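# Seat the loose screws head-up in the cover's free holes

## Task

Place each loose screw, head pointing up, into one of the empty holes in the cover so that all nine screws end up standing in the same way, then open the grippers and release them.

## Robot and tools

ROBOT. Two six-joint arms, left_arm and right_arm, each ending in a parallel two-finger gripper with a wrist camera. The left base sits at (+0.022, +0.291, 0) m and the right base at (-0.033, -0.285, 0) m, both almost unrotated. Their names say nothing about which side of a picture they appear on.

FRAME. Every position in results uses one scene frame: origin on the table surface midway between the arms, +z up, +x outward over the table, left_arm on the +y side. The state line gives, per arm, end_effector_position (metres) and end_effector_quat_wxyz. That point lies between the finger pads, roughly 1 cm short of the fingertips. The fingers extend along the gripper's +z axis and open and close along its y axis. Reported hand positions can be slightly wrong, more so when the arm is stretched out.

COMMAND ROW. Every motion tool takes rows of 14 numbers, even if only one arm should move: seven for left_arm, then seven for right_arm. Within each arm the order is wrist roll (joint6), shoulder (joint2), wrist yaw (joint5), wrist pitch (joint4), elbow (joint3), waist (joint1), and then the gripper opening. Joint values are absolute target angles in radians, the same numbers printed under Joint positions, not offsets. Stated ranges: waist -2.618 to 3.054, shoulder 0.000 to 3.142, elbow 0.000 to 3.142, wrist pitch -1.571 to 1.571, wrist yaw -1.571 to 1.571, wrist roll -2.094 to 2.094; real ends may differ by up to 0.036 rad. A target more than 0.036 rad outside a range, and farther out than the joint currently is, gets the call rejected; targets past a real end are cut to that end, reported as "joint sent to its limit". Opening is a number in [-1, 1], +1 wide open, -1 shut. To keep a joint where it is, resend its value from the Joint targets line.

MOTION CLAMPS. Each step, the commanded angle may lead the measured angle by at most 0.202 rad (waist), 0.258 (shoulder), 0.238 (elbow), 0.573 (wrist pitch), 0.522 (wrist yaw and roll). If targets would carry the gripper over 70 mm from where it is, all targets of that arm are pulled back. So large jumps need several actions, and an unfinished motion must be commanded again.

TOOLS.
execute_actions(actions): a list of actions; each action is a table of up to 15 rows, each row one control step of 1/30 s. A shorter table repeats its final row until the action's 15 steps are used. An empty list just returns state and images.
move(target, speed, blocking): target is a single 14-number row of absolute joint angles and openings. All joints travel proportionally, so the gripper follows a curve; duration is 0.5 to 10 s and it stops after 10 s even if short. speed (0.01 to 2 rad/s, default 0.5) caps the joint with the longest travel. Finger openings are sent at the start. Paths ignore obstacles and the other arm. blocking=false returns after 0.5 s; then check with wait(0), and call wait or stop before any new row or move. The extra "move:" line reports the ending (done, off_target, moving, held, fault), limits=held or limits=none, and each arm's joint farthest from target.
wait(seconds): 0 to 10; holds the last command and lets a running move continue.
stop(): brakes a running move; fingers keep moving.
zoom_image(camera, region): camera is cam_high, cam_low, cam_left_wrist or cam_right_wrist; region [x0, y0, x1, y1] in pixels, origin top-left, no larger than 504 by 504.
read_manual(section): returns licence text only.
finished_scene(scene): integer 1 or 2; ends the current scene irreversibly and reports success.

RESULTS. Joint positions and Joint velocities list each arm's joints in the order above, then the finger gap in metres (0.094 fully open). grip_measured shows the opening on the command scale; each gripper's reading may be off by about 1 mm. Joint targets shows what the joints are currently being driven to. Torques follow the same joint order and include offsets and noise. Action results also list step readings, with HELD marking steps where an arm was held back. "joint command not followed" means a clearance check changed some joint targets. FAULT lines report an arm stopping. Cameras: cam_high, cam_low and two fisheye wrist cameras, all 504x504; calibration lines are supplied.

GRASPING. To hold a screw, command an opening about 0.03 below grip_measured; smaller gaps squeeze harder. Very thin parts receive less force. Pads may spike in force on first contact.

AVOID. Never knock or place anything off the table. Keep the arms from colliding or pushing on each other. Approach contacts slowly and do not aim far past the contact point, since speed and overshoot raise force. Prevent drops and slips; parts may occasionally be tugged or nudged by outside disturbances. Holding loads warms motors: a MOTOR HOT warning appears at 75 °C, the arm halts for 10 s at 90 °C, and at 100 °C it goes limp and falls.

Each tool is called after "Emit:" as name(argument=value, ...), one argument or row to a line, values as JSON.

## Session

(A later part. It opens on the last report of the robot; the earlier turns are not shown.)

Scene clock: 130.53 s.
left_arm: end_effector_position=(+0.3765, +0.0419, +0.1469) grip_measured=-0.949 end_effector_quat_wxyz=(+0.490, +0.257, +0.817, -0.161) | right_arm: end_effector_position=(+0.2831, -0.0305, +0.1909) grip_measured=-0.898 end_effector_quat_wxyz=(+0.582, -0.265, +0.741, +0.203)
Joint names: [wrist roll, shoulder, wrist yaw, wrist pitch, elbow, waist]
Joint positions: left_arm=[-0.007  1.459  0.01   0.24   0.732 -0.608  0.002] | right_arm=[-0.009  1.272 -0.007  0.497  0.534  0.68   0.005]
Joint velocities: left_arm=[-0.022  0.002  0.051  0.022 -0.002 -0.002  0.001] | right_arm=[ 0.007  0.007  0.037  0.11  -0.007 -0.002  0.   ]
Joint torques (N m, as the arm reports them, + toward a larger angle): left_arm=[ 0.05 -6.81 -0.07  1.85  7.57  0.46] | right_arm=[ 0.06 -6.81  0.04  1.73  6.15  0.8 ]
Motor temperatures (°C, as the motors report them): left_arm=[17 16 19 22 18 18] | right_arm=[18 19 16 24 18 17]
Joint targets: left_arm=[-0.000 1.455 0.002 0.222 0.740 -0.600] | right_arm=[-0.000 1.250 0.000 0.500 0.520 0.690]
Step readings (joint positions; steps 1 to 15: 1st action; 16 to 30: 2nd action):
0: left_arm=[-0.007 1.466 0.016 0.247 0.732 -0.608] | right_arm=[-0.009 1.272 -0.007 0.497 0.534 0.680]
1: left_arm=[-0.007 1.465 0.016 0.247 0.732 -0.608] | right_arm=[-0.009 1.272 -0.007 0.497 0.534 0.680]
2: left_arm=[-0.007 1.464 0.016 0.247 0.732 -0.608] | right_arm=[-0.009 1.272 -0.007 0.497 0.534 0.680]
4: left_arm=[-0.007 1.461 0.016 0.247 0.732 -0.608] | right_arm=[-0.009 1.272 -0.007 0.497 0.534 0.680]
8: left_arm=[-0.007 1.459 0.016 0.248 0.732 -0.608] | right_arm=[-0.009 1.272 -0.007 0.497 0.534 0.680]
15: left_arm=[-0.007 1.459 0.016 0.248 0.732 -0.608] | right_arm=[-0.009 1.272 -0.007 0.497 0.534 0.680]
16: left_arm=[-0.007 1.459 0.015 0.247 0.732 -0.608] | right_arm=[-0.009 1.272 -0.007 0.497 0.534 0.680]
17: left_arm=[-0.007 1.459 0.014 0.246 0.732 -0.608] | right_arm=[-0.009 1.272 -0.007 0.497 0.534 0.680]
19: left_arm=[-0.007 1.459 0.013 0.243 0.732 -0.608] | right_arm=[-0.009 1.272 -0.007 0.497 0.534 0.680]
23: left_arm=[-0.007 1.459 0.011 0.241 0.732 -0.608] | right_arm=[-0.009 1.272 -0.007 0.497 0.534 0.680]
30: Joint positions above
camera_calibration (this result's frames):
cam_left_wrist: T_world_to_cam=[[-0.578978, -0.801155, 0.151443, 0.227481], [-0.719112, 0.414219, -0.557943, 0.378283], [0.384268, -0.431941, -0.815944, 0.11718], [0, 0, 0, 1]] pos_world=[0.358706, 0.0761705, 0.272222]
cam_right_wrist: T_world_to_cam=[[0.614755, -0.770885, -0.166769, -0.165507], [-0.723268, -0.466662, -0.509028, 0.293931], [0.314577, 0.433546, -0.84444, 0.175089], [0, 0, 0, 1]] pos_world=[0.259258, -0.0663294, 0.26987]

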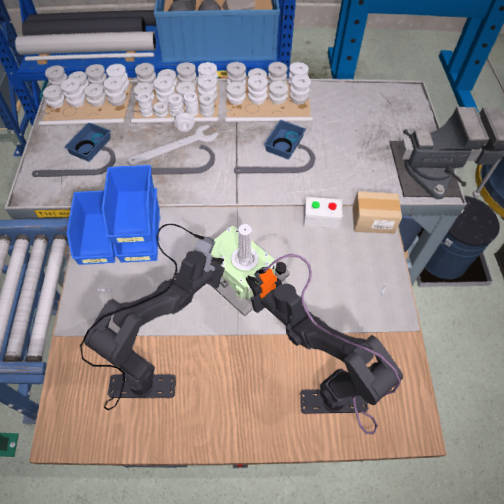

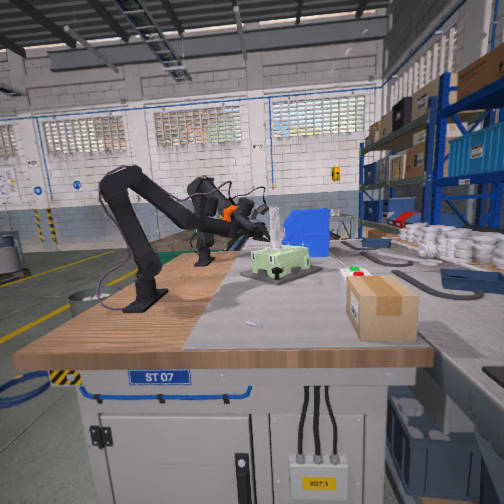

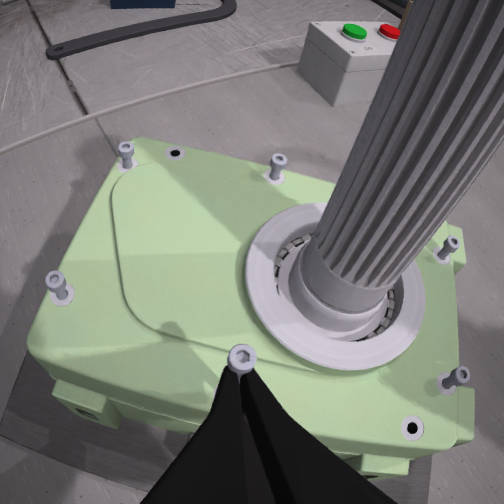

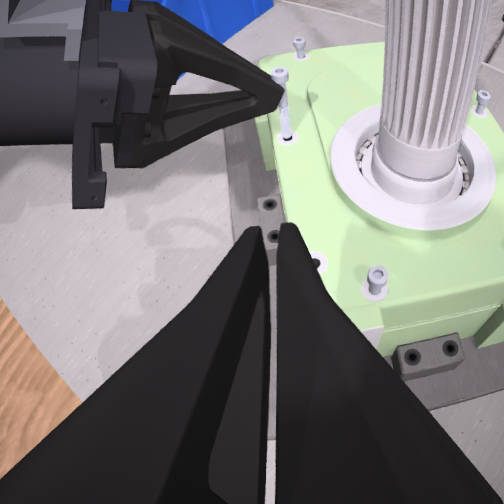

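Emit:
execute_actions(
  actions=[
    [[0,1.481,0.012,0.234,0.74,-0.6,-0.97,0,1.25,0,0.5,0.52,0.69,-0.9]],
  ],
)

Emit:
zoom_image(
  camera="cam_right_wrist",
  region=[230,40,340,150],
)

Scene clock: 131.90 s.
left_arm: end_effector_position=(+0.3770, +0.0416, +0.1420) grip_measured=-0.949 end_effector_quat_wxyz=(+0.486, +0.257, +0.820, -0.159) | right_arm: end_effector_position=(+0.2831, -0.0305, +0.1909) grip_measured=-0.898 end_effector_quat_wxyz=(+0.582, -0.265, +0.741, +0.203)
Joint names: [wrist roll, shoulder, wrist yaw, wrist pitch, elbow, waist]
Joint positions: left_arm=[-0.007  1.472  0.01   0.242  0.732 -0.608  0.002] | right_arm=[-0.009  1.272 -0.007  0.497  0.534  0.68   0.005]
Joint velocities: left_arm=[ 0.022  0.002  0.007  0.051 -0.007  0.022 -0.   ] | right_arm=[-0.11  -0.012  0.051 -0.081 -0.027 -0.012 -0.   ]
Joint torques (N m, as the arm reports them, + toward a larger angle): left_arm=[ 0.05 -5.94  0.04  1.93  7.52  0.58] | right_arm=[ 0.05 -6.77  0.05  1.75  6.12  0.84]
Motor temperatures (°C, as the motors report them): left_arm=[17 16 19 22 18 18] | right_arm=[18 19 16 24 18 17]
Joint targets: left_arm=[-0.000 1.481 0.012 0.234 0.740 -0.600] | right_arm=[0.000 1.250 -0.000 0.500 0.520 0.690]
Step readings (joint positions):
0: left_arm=[-0.007 1.459 0.010 0.240 0.732 -0.608] | right_arm=[-0.009 1.272 -0.007 0.497 0.534 0.680]
1: left_arm=[-0.007 1.460 0.010 0.240 0.732 -0.608] | right_arm=[-0.009 1.272 -0.007 0.497 0.534 0.680]
2: left_arm=[-0.007 1.462 0.010 0.241 0.732 -0.608] | right_arm=[-0.009 1.272 -0.007 0.497 0.534 0.680]
4: left_arm=[-0.007 1.467 0.010 0.242 0.732 -0.608] | right_arm=[-0.009 1.272 -0.007 0.497 0.534 0.680]
8: left_arm=[-0.007 1.472 0.010 0.242 0.732 -0.608] | right_arm=[-0.009 1.272 -0.007 0.497 0.534 0.680]
15: Joint positions above
camera_calibration (this result's frames):
cam_left_wrist: T_world_to_cam=[[-0.577651, -0.802082, 0.151604, 0.227743], [-0.723959, 0.417605, -0.549081, 0.376496], [0.377097, -0.426932, -0.821904, 0.116216], [0, 0, 0, 1]] pos_world=[0.360299, 0.0750582, 0.267718]
cam_right_wrist: T_world_to_cam=[[0.614755, -0.770885, -0.166769, -0.165507], [-0.723268, -0.466662, -0.509028, 0.293931], [0.314577, 0.433546, -0.84444, 0.175089], [0, 0, 0, 1]] pos_world=[0.259258, -0.0663294, 0.26987]

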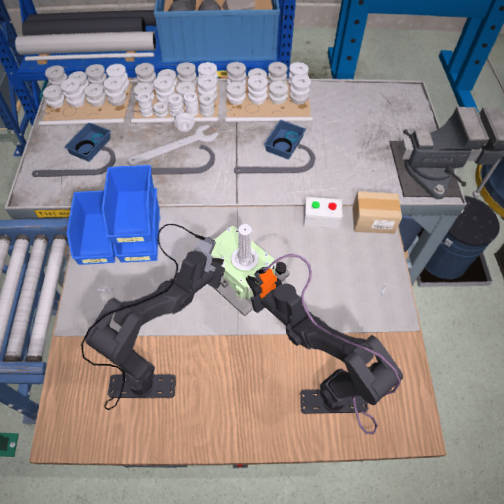

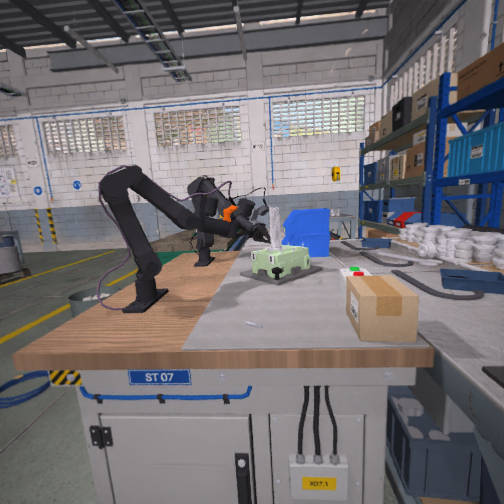

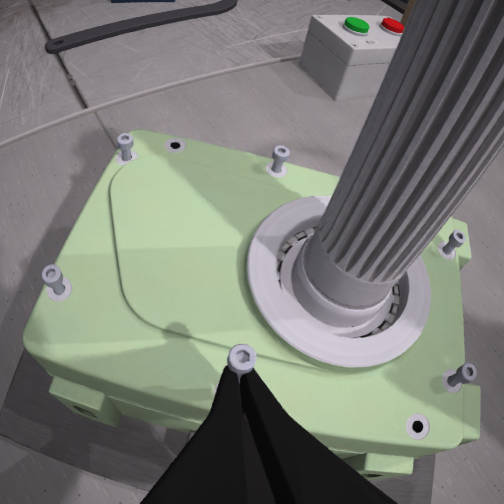

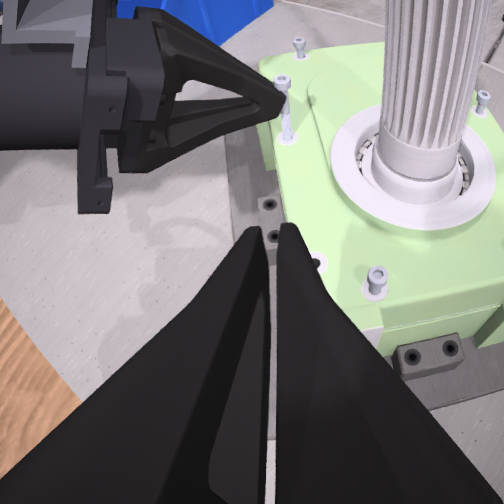

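Region (230, 40, 340, 150) of cam_right_wrist's 504x504 image, scaled by 4.582, with more detail than that image has.

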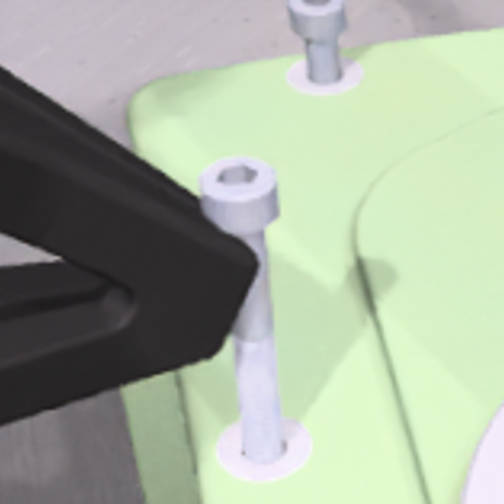

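In. Deeper and release.

Emit:
execute_actions(
  actions=[
    [[0,1.497,0.012,0.248,0.74,-0.6,-0.97,0,1.25,0,0.5,0.52,0.69,-0.9]],
    [[0,1.49,0.012,0.248,0.74,-0.6,-0.9,0,1.25,0,0.5,0.52,0.69,-0.9]],
    [[0,1.49,0.012,0.248,0.74,-0.6,-0.65,0,1.25,0,0.5,0.52,0.69,-0.9]],
  ],
)

Scene clock: 134.57 s.
left_arm: end_effector_position=(+0.3778, +0.0408, +0.1381) grip_measured=-0.652 end_effector_quat_wxyz=(+0.483, +0.258, +0.821, -0.159) | right_arm: end_effector_position=(+0.2831, -0.0305, +0.1909) grip_measured=-0.898 end_effector_quat_wxyz=(+0.582, -0.265, +0.741, +0.203)
Joint names: [wrist roll, shoulder, wrist yaw, wrist pitch, elbow, waist]
Joint positions: left_arm=[-0.007  1.485  0.011  0.25   0.732 -0.608  0.016] | right_arm=[-0.009  1.272 -0.007  0.497  0.534  0.68   0.005]
Joint velocities: left_arm=[-0.007  0.007  0.007 -0.007 -0.002 -0.017 -0.   ] | right_arm=[-0.007  0.007  0.066  0.051 -0.002 -0.007  0.   ]
Joint torques (N m, as the arm reports them, + toward a larger angle): left_arm=[ 0.07 -6.48  0.05  1.99  7.47  0.59] | right_arm=[ 0.06 -6.74  0.05  1.73  6.12  0.81]
Motor temperatures (°C, as the motors report them): left_arm=[17 16 19 22 18 18] | right_arm=[18 19 16 24 18 17]
Joint targets: left_arm=[-0.000 1.490 0.012 0.248 0.740 -0.600] | right_arm=[0.000 1.250 -0.000 0.500 0.520 0.690]
Step readings (joint positions; steps 1 to 15: 1st action; 16 to 30: 2nd action; 31 to 45: 3rd action):
0: left_arm=[-0.007 1.472 0.010 0.242 0.732 -0.608] | right_arm=[-0.009 1.272 -0.007 0.497 0.534 0.680]
1: left_arm=[-0.007 1.473 0.010 0.244 0.732 -0.608] | right_arm=[-0.009 1.272 -0.007 0.497 0.534 0.680]
2: left_arm=[-0.007 1.476 0.010 0.247 0.732 -0.608] | right_arm=[-0.009 1.272 -0.007 0.497 0.534 0.680]
4: left_arm=[-0.007 1.482 0.011 0.248 0.732 -0.608] | right_arm=[-0.009 1.272 -0.007 0.497 0.534 0.680]
8: left_arm=[-0.007 1.485 0.011 0.248 0.732 -0.608] | right_arm=[-0.009 1.272 -0.007 0.497 0.534 0.680]
15: left_arm=[-0.007 1.485 0.011 0.248 0.732 -0.608] | right_arm=[-0.009 1.272 -0.007 0.497 0.534 0.680]
16: left_arm=[-0.007 1.485 0.011 0.248 0.732 -0.608] | right_arm=[-0.009 1.272 -0.007 0.497 0.534 0.680]
17: left_arm=[-0.007 1.485 0.011 0.248 0.732 -0.608] | right_arm=[-0.009 1.272 -0.007 0.497 0.534 0.680]
19: left_arm=[-0.007 1.485 0.011 0.248 0.732 -0.608] | right_arm=[-0.009 1.272 -0.007 0.497 0.534 0.680]
23: left_arm=[-0.007 1.485 0.011 0.248 0.732 -0.608] | right_arm=[-0.009 1.272 -0.007 0.497 0.534 0.680]
30: left_arm=[-0.007 1.485 0.011 0.248 0.732 -0.608] | right_arm=[-0.009 1.272 -0.007 0.497 0.534 0.680]
31: left_arm=[-0.007 1.485 0.011 0.248 0.732 -0.608] | right_arm=[-0.009 1.272 -0.007 0.497 0.534 0.680]
32: left_arm=[-0.007 1.485 0.011 0.248 0.732 -0.608] | right_arm=[-0.009 1.272 -0.007 0.497 0.534 0.680]
34: left_arm=[-0.007 1.485 0.011 0.249 0.732 -0.608] | right_arm=[-0.009 1.272 -0.007 0.497 0.534 0.680]
38: left_arm=[-0.007 1.485 0.011 0.250 0.732 -0.608] | right_arm=[-0.009 1.272 -0.007 0.497 0.534 0.680]
45: Joint positions above
camera_calibration (this result's frames):
cam_left_wrist: T_world_to_cam=[[-0.577397, -0.80218, 0.152052, 0.22807], [-0.726528, 0.419837, -0.543962, 0.375445], [0.372518, -0.424552, -0.825219, 0.114405], [0, 0, 0, 1]] pos_world=[0.36184, 0.0738984, 0.263959]
cam_right_wrist: T_world_to_cam=[[0.614755, -0.770885, -0.166769, -0.165507], [-0.723268, -0.466662, -0.509028, 0.293931], [0.314577, 0.433546, -0.84444, 0.175089], [0, 0, 0, 1]] pos_world=[0.259258, -0.0663294, 0.26987]

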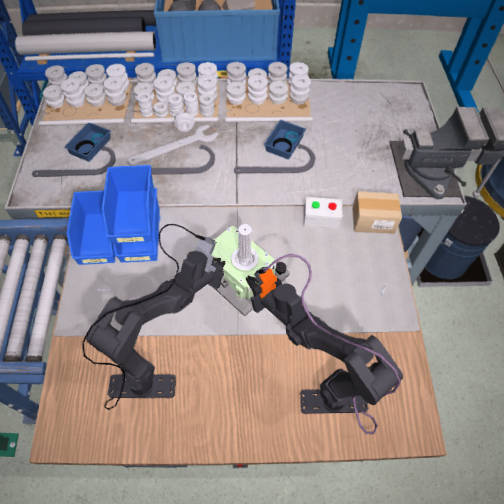

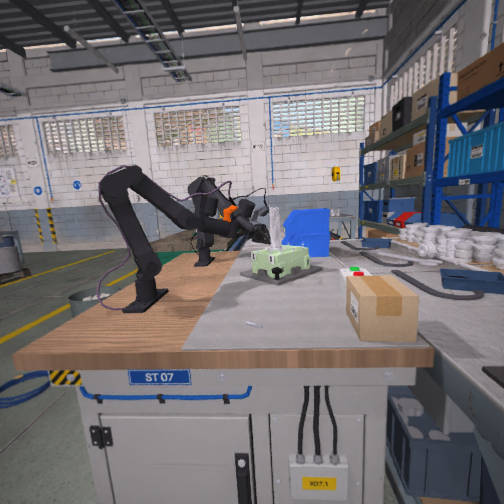

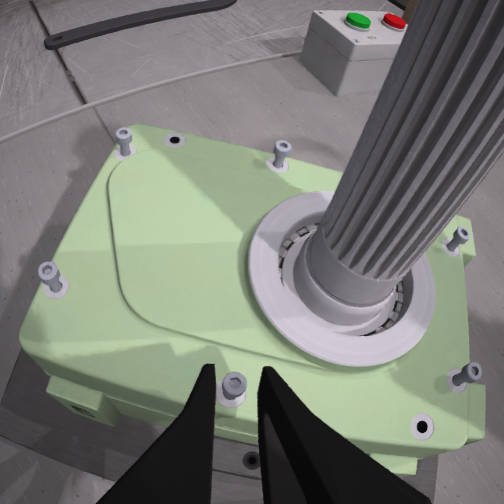

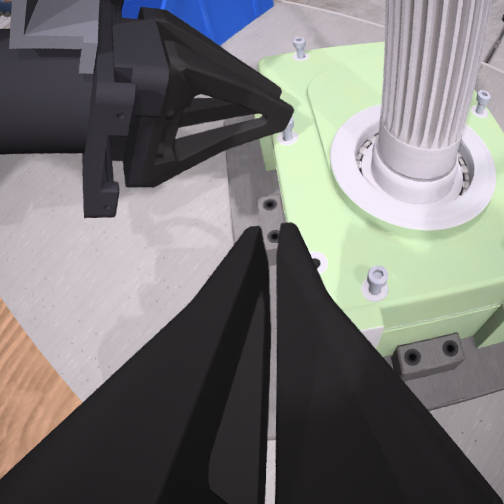

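Emit:
move(
  target=[0,1.3,0,0.1,0.85,-0.5,-0.4,0,1.3,0,0.0,0.9,0.3,-0.4],
  speed=0.7,
)

Emit:
move(
  target=[-0.86,1.9,0.4,-1.25,1.66,0.66,-0.4,0,2.0,0,-1.18,1.87,-0.525,-0.4],
  speed=1.0,
)

Emit:
move(
  target=[-0.86,2.155,0.405,-1.255,1.66,0.66,-0.4,0,2.255,0,-1.19,1.87,-0.525,-0.4],
  speed=0.4,
)

Scene clock: 142.30 s.
left_arm: end_effector_position=(+0.3967, +0.0803, +0.2243) grip_measured=-0.402 end_effector_quat_wxyz=(+0.548, +0.207, +0.797, -0.148) | right_arm: end_effector_position=(+0.3725, -0.1575, +0.2394) grip_measured=-0.402 end_effector_quat_wxyz=(+0.554, -0.129, +0.818, +0.083)
Joint names: [wrist roll, shoulder, wrist yaw, wrist pitch, elbow, waist]
Joint positions: left_arm=[-0.007  1.314  0.007  0.12   0.829 -0.509  0.028] | right_arm=[-0.009  1.282 -0.005  0.019  0.882  0.308  0.028]
Joint velocities: left_arm=[ 0.037 -0.002  0.051  0.066  0.017  0.002 -0.001] | right_arm=[-0.007 -0.017 -0.139 -0.007 -0.007  0.002 -0.001]
Joint torques (N m, as the arm reports them, + toward a larger angle): left_arm=[ 0.01 -6.58 -0.06  1.88  9.18  0.53] | right_arm=[ 0.05 -3.85  0.02  1.51  9.14 -0.64]
Motor temperatures (°C, as the motors report them): left_arm=[17 16 19 22 18 18] | right_arm=[18 19 16 25 19 17]
Joint targets: left_arm=[0.000 1.300 -0.000 0.100 0.850 -0.500] | right_arm=[-0.000 1.300 0.000 0.000 0.900 0.300]
move: off_target (left_arm); limits=none; left_arm: farthest joint: the elbow, 0.021 radians from its target (0.118 radians at the start); right_arm: farthest joint: the wrist pitch, 0.019 radians from its target (0.497 radians at the start)
camera_calibration (this result's frames):
cam_left_wrist: T_world_to_cam=[[-0.510484, -0.847199, 0.147173, 0.235666], [-0.692418, 0.303514, -0.654551, 0.440117], [0.509866, -0.436043, -0.741555, 0.122979], [0, 0, 0, 1]] pos_world=[0.362346, 0.119698, 0.344591]
cam_right_wrist: T_world_to_cam=[[0.267988, -0.949204, -0.164909, -0.209665], [-0.903299, -0.188035, -0.385609, 0.405416], [0.335013, 0.2523, -0.907806, 0.221964], [0, 0, 0, 1]] pos_world=[0.348039, -0.178784, 0.323257]

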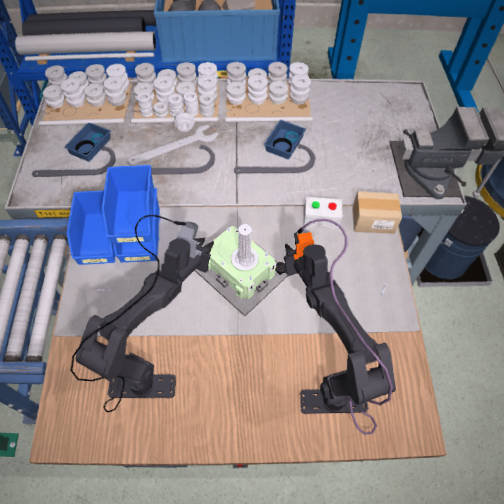

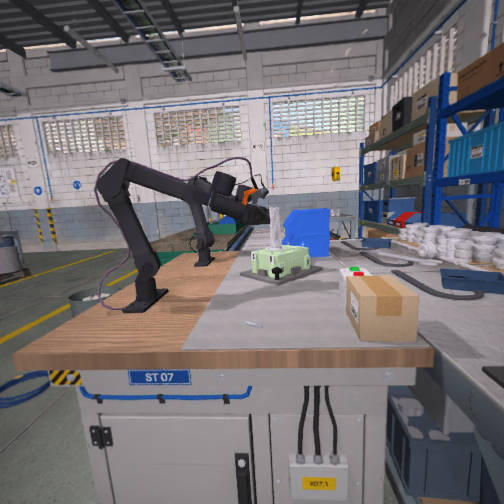

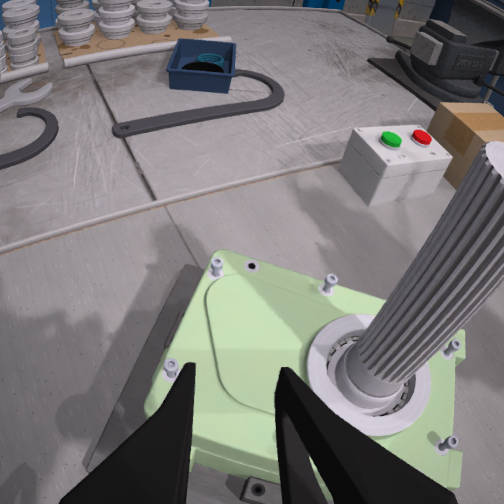

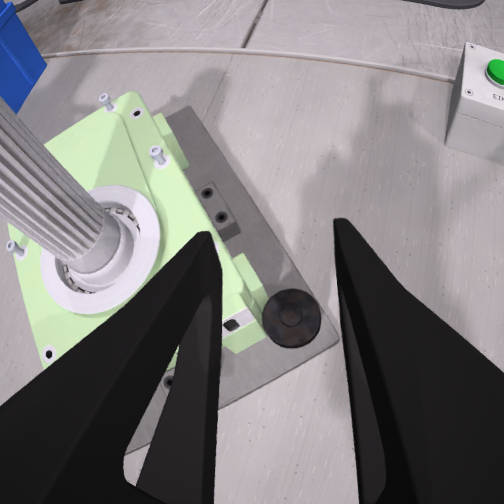

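Scene clock: 144.60 s.
left_arm: end_effector_position=(+0.3569, +0.4679, +0.1303) grip_measured=-0.401 end_effector_quat_wxyz=(-0.018, +0.670, -0.716, +0.198) | right_arm: end_effector_position=(+0.3489, -0.5094, +0.1457) grip_measured=-0.402 end_effector_quat_wxyz=(+0.128, +0.258, +0.957, -0.034)
Joint names: [wrist roll, shoulder, wrist yaw, wrist pitch, elbow, waist]
Joint positions: left_arm=[-0.854  1.892  0.393 -1.237  1.634  0.667  0.028] | right_arm=[-0.009  1.988 -0.003 -1.167  1.849 -0.528  0.028]
Joint velocities: left_arm=[-0.022  0.002  0.007 -0.022  0.007 -0.002 -0.001] | right_arm=[-0.051  0.007  0.022 -0.037  0.007  0.002 -0.   ]
Joint torques (N m, as the arm reports them, + toward a larger angle): left_arm=[-0.09 -9.84  0.33  0.35  8.17 -0.26] | right_arm=[  0.06 -10.83   0.03   0.48   8.39   0.26]
Motor temperatures (°C, as the motors report them): left_arm=[17 16 19 22 18 18] | right_arm=[18 19 16 24 19 17]
Joint targets: left_arm=[-0.860 1.900 0.400 -1.250 1.660 0.660] | right_arm=[-0.000 2.000 -0.000 -1.180 1.870 -0.525]
move: off_target (left_arm, right_arm); limits=none; left_arm: farthest joint: the elbow, 0.026 radians from its target (0.831 radians at the start); right_arm: farthest joint: the elbow, 0.021 radians from its target (0.988 radians at the start)
camera_calibration (this result's frames):
cam_left_wrist: T_world_to_cam=[[0.932336, 0.109349, 0.344662, -0.430661], [-0.159793, -0.730459, 0.664, 0.355274], [0.324369, -0.674146, -0.663561, 0.40997], [0, 0, 0, 1]] pos_world=[0.32531, 0.582985, 0.18457]
cam_right_wrist: T_world_to_cam=[[-0.629764, -0.772828, -0.0783225, -0.162384], [-0.694768, 0.515303, 0.501758, 0.438061], [-0.347413, 0.370405, -0.861455, 0.525146], [0, 0, 0, 1]] pos_world=[0.38453, -0.545745, 0.21987]

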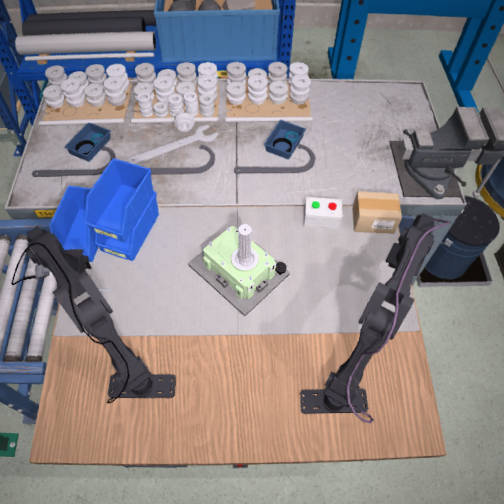

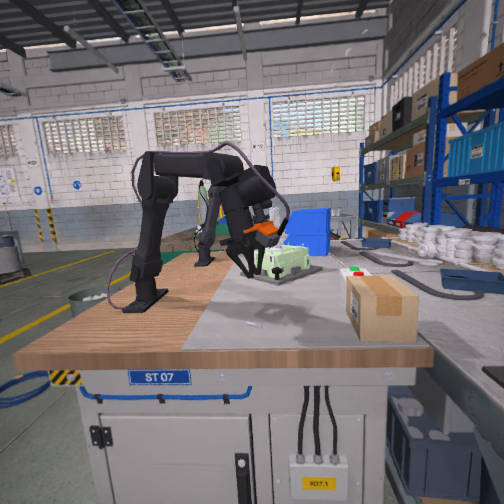

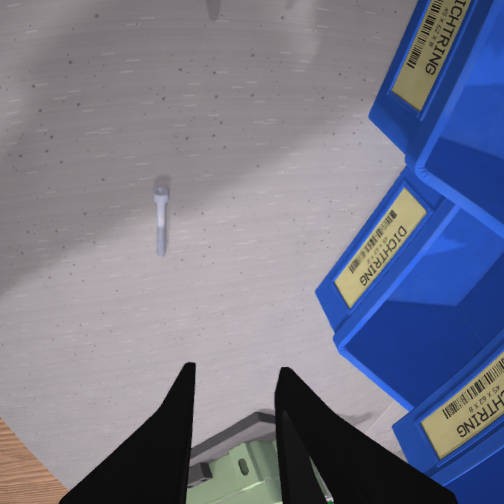

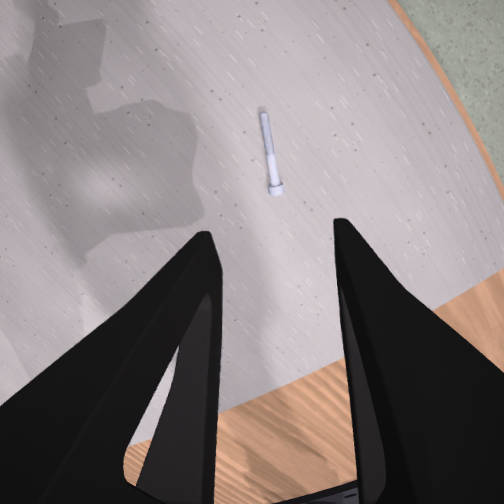

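Scene clock: 145.73 s.
left_arm: end_effector_position=(+0.3487, +0.4605, +0.0387) grip_measured=-0.401 end_effector_quat_wxyz=(+0.114, +0.686, -0.694, +0.186) | right_arm: end_effector_position=(+0.3395, -0.5039, +0.0351) grip_measured=-0.402 end_effector_quat_wxyz=(-0.005, +0.261, +0.965, +0.003)
Joint names: [wrist roll, shoulder, wrist yaw, wrist pitch, elbow, waist]
Joint positions: left_arm=[-0.854  2.156  0.397 -1.245  1.634  0.667  0.028] | right_arm=[-0.009  2.25  -0.003 -1.181  1.849 -0.528  0.028]
Joint velocities: left_arm=[-0.037  0.007  0.007  0.007 -0.012 -0.027 -0.001] | right_arm=[ 0.066  0.007  0.037  0.051  0.007 -0.002  0.   ]
Joint torques (N m, as the arm reports them, + toward a larger angle): left_arm=[ -0.09 -12.49   0.35  -0.16   7.48  -0.29] | right_arm=[  0.06 -13.46   0.02   0.04   7.84   0.28]
Motor temperatures (°C, as the motors report them): left_arm=[17 17 19 22 18 18] | right_arm=[18 20 16 24 19 17]
Joint targets: left_arm=[-0.860 2.155 0.405 -1.255 1.660 0.660] | right_arm=[-0.000 2.255 0.000 -1.190 1.870 -0.525]
move: off_target (left_arm, right_arm); limits=none; left_arm: farthest joint: the elbow, 0.026 radians from its target (0.026 radians at the start); right_arm: farthest joint: the elbow, 0.021 radians from its target (0.021 radians at the start)
camera_calibration (this result's frames):
cam_left_wrist: T_world_to_cam=[[0.981497, 0.149538, 0.119588, -0.417624], [-0.00485862, -0.60491, 0.796279, 0.292445], [0.191414, -0.782127, -0.592991, 0.440249], [0, 0, 0, 1]] pos_world=[0.327048, 0.583684, 0.0781386]
cam_right_wrist: T_world_to_cam=[[-0.643344, -0.764761, -0.0353358, -0.165481], [-0.549094, 0.428771, 0.717392, 0.383537], [-0.533483, 0.480933, -0.695773, 0.537594], [0, 0, 0, 1]] pos_world=[0.390934, -0.549549, 0.0930493]

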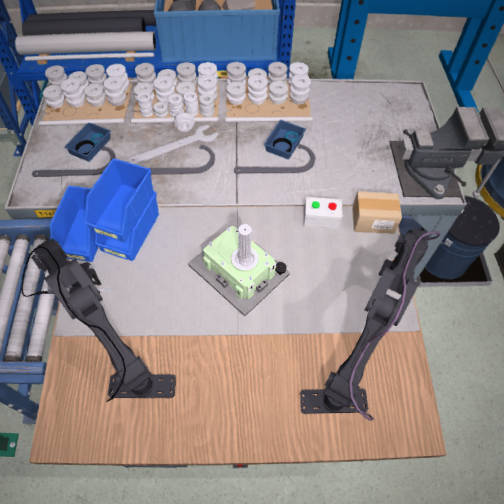

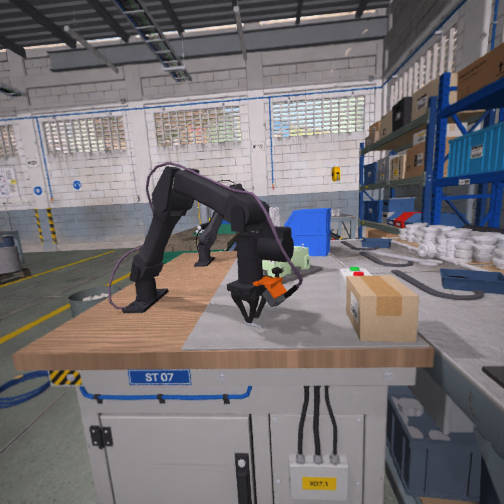

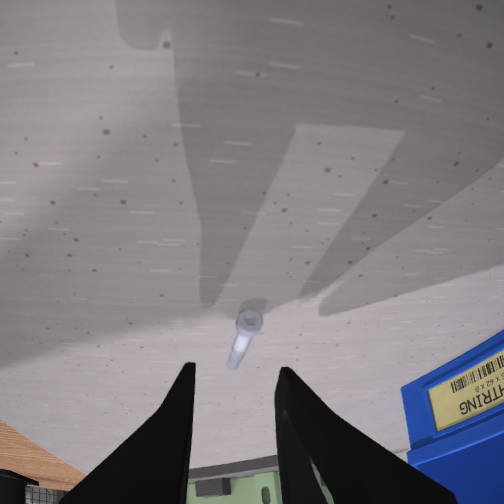

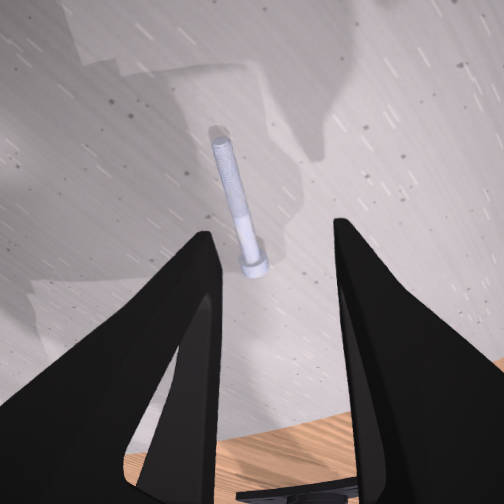

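Emit:
execute_actions(
  actions=[],
)

Scene clock: 151.30 s.
left_arm: end_effector_position=(+0.3487, +0.4604, +0.0387) grip_measured=-0.401 end_effector_quat_wxyz=(+0.114, +0.686, -0.694, +0.187) | right_arm: end_effector_position=(+0.3395, -0.5039, +0.0351) grip_measured=-0.402 end_effector_quat_wxyz=(-0.005, +0.261, +0.965, +0.003)
Joint names: [wrist roll, shoulder, wrist yaw, wrist pitch, elbow, waist]
Joint positions: left_arm=[-0.854  2.156  0.398 -1.246  1.634  0.667  0.028] | right_arm=[-0.009  2.25  -0.003 -1.181  1.849 -0.528  0.028]
Joint velocities: left_arm=[ 0.051 -0.007 -0.007  0.125 -0.012  0.022  0.001] | right_arm=[ 0.11  -0.002  0.022 -0.022 -0.007 -0.022 -0.   ]
Joint torques (N m, as the arm reports them, + toward a larger angle): left_arm=[ -0.08 -12.45   0.34  -0.15   7.59  -0.5 ] | right_arm=[  0.06 -13.5    0.02   0.02   7.91   0.26]
Motor temperatures (°C, as the motors report them): left_arm=[17 17 19 21 18 18] | right_arm=[18 21 16 23 19 17]
Joint targets: left_arm=[-0.860 2.155 0.405 -1.255 1.660 0.660] | right_arm=[-0.000 2.255 -0.000 -1.190 1.870 -0.525]
camera_calibration (this result's frames):
cam_left_wrist: T_world_to_cam=[[0.981495, 0.149674, 0.119441, -0.417645], [-0.00475832, -0.604488, 0.7966, 0.292108], [0.191431, -0.782427, -0.59259, 0.440318], [0, 0, 0, 1]] pos_world=[0.327016, 0.583603, 0.0781182]
cam_right_wrist: T_world_to_cam=[[-0.643344, -0.764761, -0.0353358, -0.165481], [-0.549094, 0.428771, 0.717392, 0.383537], [-0.533483, 0.480933, -0.695773, 0.537594], [0, 0, 0, 1]] pos_world=[0.390934, -0.549549, 0.0930493]

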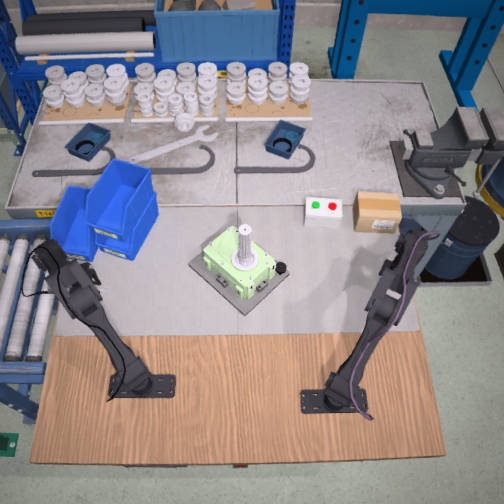

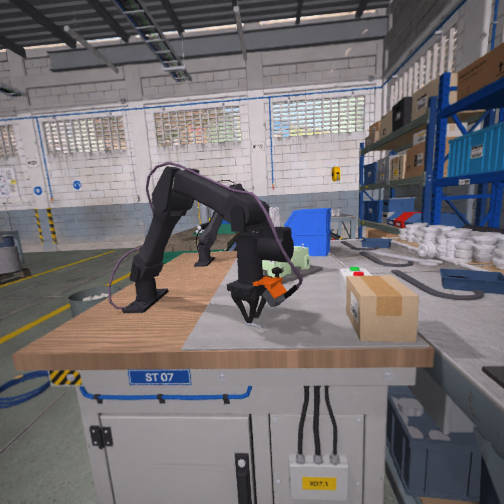

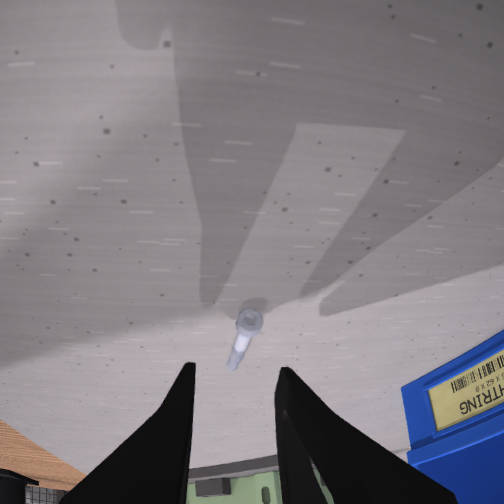

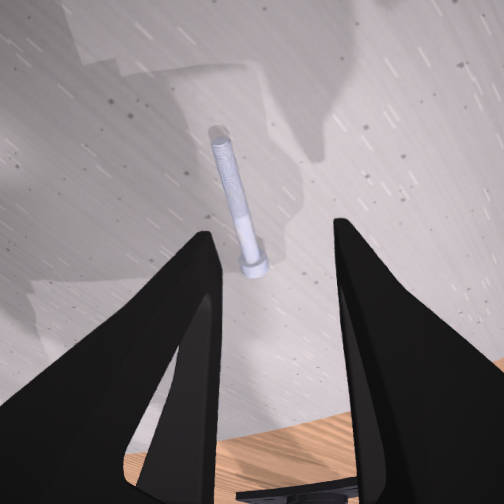

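Emit:
move(
  target=[-0.92,2.2,0.405,-1.215,1.66,0.66,-0.4,0,2.31,0,-1.165,1.87,-0.505,-0.4],
  speed=0.1,
)

Scene clock: 153.80 s.
left_arm: end_effector_position=(+0.3505, +0.4618, +0.0260) grip_measured=-0.401 end_effector_quat_wxyz=(+0.125, +0.706, -0.673, +0.183) | right_arm: end_effector_position=(+0.3392, -0.4976, +0.0166) grip_measured=-0.402 end_effector_quat_wxyz=(-0.025, +0.255, +0.967, +0.008)
Joint names: [wrist roll, shoulder, wrist yaw, wrist pitch, elbow, waist]
Joint positions: left_arm=[-0.912  2.19   0.398 -1.223  1.634  0.667  0.028] | right_arm=[-0.009  2.295 -0.003 -1.178  1.849 -0.516  0.028]
Joint velocities: left_arm=[-0.022  0.002 -0.007 -0.007 -0.002  0.012 -0.   ] | right_arm=[ 0.022 -0.012 -0.051 -0.022  0.002  0.002  0.001]
Joint torques (N m, as the arm reports them, + toward a larger angle): left_arm=[ -0.08 -11.49   0.39   0.02   7.45  -0.27] | right_arm=[  0.06 -12.84   0.02   0.14   7.8    0.97]
Motor temperatures (°C, as the motors report them): left_arm=[17 18 19 21 18 18] | right_arm=[18 21 16 23 19 17]
Joint targets: left_arm=[-0.920 2.200 0.405 -1.215 1.660 0.660] | right_arm=[-0.000 2.310 0.000 -1.165 1.870 -0.505]
move: off_target (left_arm, right_arm); limits=none; left_arm: farthest joint: the elbow, 0.026 radians from its target (0.026 radians at the start); right_arm: farthest joint: the elbow, 0.021 radians from its target (0.021 radians at the start)
camera_calibration (this result's frames):
cam_left_wrist: T_world_to_cam=[[0.975642, 0.202314, 0.08481, -0.439456], [0.0531275, -0.593007, 0.803443, 0.277264], [0.21284, -0.779367, -0.58931, 0.424494], [0, 0, 0, 1]] pos_world=[0.323671, 0.584164, 0.0646628]
cam_right_wrist: T_world_to_cam=[[-0.635121, -0.771887, -0.0284857, -0.167992], [-0.527701, 0.406679, 0.745751, 0.375219], [-0.564051, 0.488674, -0.665616, 0.535261], [0, 0, 0, 1]] pos_world=[0.393223, -0.543832, 0.0716733]

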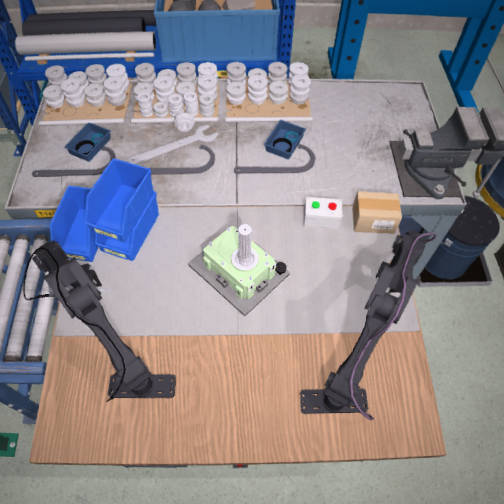

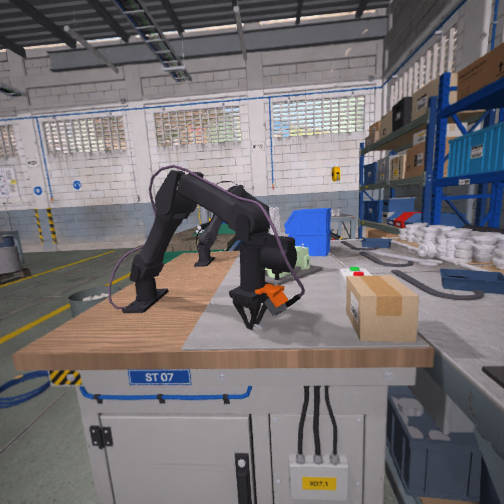

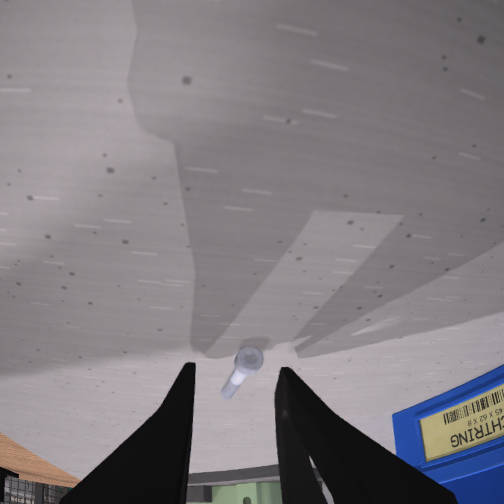

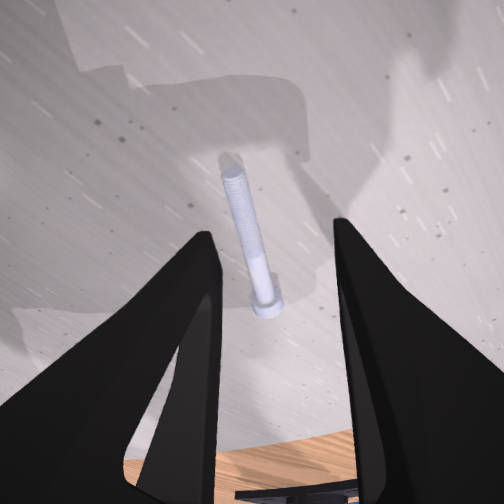

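Emit:
execute_actions(
  actions=[
    [[-0.72,2.2,0.405,-1.215,1.66,0.635,-0.4,0,2.318,0,-1.15,1.87,-0.505,-0.5]],
    [[-0.72,2.212,0.405,-1.215,1.66,0.635,-0.55,0,2.318,0,-1.15,1.87,-0.505,-0.94]],
  ],
)

Scene clock: 156.43 s.
left_arm: end_effector_position=(+0.3549, +0.4518, +0.0225) grip_measured=-0.548 end_effector_quat_wxyz=(-0.115, -0.631, +0.742, -0.193) | right_arm: end_effector_position=(+0.3425, -0.4995, +0.0164) grip_measured=-0.929 end_effector_quat_wxyz=(-0.018, +0.255, +0.967, +0.006)
Joint names: [wrist roll, shoulder, wrist yaw, wrist pitch, elbow, waist]
Joint positions: left_arm=[-0.728  2.2    0.401 -1.222  1.634  0.639  0.021] | right_arm=[-0.008  2.295 -0.003 -1.162  1.849 -0.516  0.003]
Joint velocities: left_arm=[-0.007  0.007  0.051  0.022 -0.002 -0.012 -0.001] | right_arm=[ 0.037 -0.017  0.022 -0.037 -0.012 -0.007 -0.   ]
Joint torques (N m, as the arm reports them, + toward a larger angle): left_arm=[  0.08 -11.57   0.27  -0.05   7.46  -0.18] | right_arm=[  0.06 -12.16   0.02   0.16   7.8    0.9 ]
Motor temperatures (°C, as the motors report them): left_arm=[17 18 19 20 18 18] | right_arm=[18 21 16 22 19 17]
Joint targets: left_arm=[-0.720 2.212 0.405 -1.215 1.660 0.635] | right_arm=[0.000 2.318 -0.000 -1.150 1.870 -0.505]
Step readings (joint positions; steps 1 to 15: 1st action; 16 to 30: 2nd action):
0: left_arm=[-0.913 2.190 0.398 -1.223 1.634 0.667] | right_arm=[-0.009 2.295 -0.003 -1.177 1.849 -0.516]
1: left_arm=[-0.884 2.190 0.398 -1.223 1.634 0.665] | right_arm=[-0.009 2.295 -0.003 -1.176 1.849 -0.516]
2: left_arm=[-0.853 2.190 0.398 -1.223 1.634 0.662] | right_arm=[-0.009 2.295 -0.003 -1.174 1.849 -0.516]
4: left_arm=[-0.807 2.190 0.398 -1.222 1.634 0.652] | right_arm=[-0.009 2.295 -0.003 -1.169 1.849 -0.516]
8: left_arm=[-0.760 2.190 0.399 -1.222 1.634 0.639] | right_arm=[-0.009 2.295 -0.003 -1.165 1.849 -0.516]
15: left_arm=[-0.734 2.190 0.399 -1.222 1.634 0.639] | right_arm=[-0.009 2.295 -0.003 -1.163 1.849 -0.516]
16: left_arm=[-0.733 2.191 0.400 -1.222 1.634 0.639] | right_arm=[-0.009 2.295 -0.003 -1.163 1.849 -0.516]
17: left_arm=[-0.732 2.192 0.400 -1.222 1.634 0.639] | right_arm=[-0.008 2.295 -0.003 -1.162 1.849 -0.516]
19: left_arm=[-0.730 2.196 0.400 -1.222 1.634 0.639] | right_arm=[-0.008 2.295 -0.003 -1.162 1.849 -0.516]
23: left_arm=[-0.729 2.200 0.400 -1.222 1.634 0.639] | right_arm=[-0.008 2.295 -0.003 -1.162 1.849 -0.516]
30: Joint positions above
camera_calibration (this result's frames):
cam_left_wrist: T_world_to_cam=[[0.987519, 0.0114956, 0.157077, -0.360989], [-0.119851, -0.592203, 0.796826, 0.335128], [0.102182, -0.805707, -0.583434, 0.464728], [0, 0, 0, 1]] pos_world=[0.349163, 0.577048, 0.0608027]
cam_right_wrist: T_world_to_cam=[[-0.635022, -0.771873, -0.0309686, -0.167361], [-0.537324, 0.412546, 0.735587, 0.384245], [-0.555004, 0.483755, -0.676722, 0.532548], [0, 0, 0, 1]] pos_world=[0.395752, -0.545323, 0.0725577]

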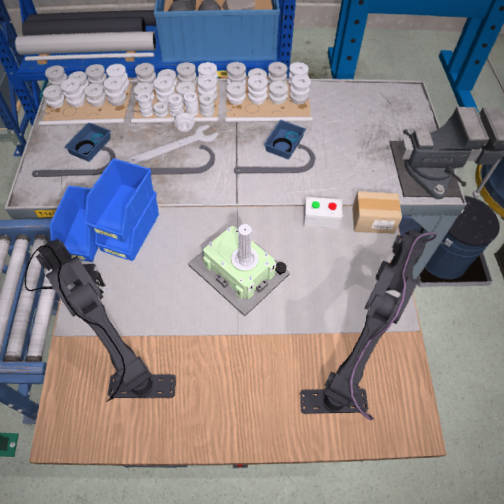

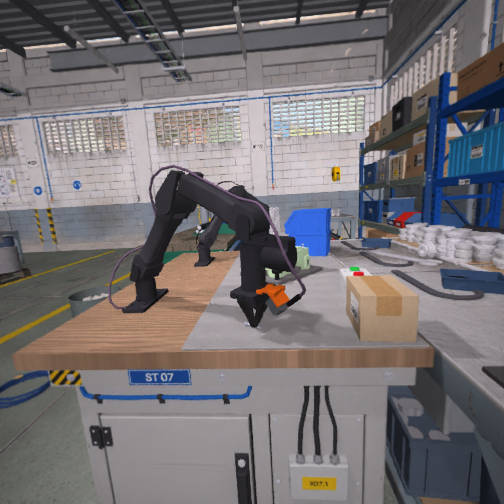

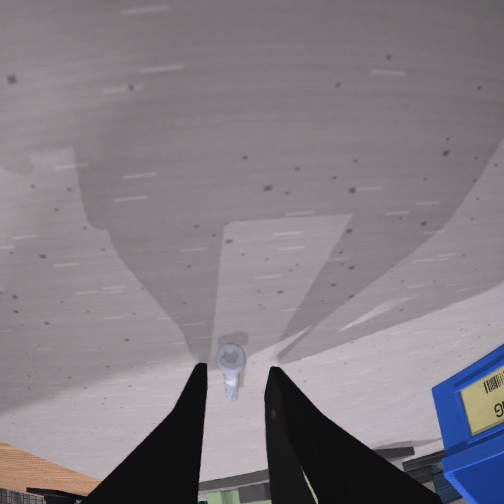

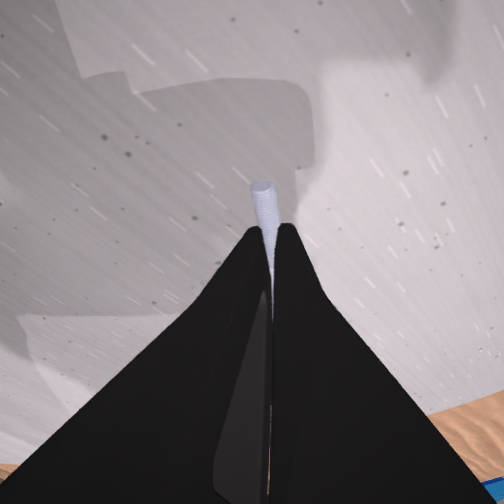

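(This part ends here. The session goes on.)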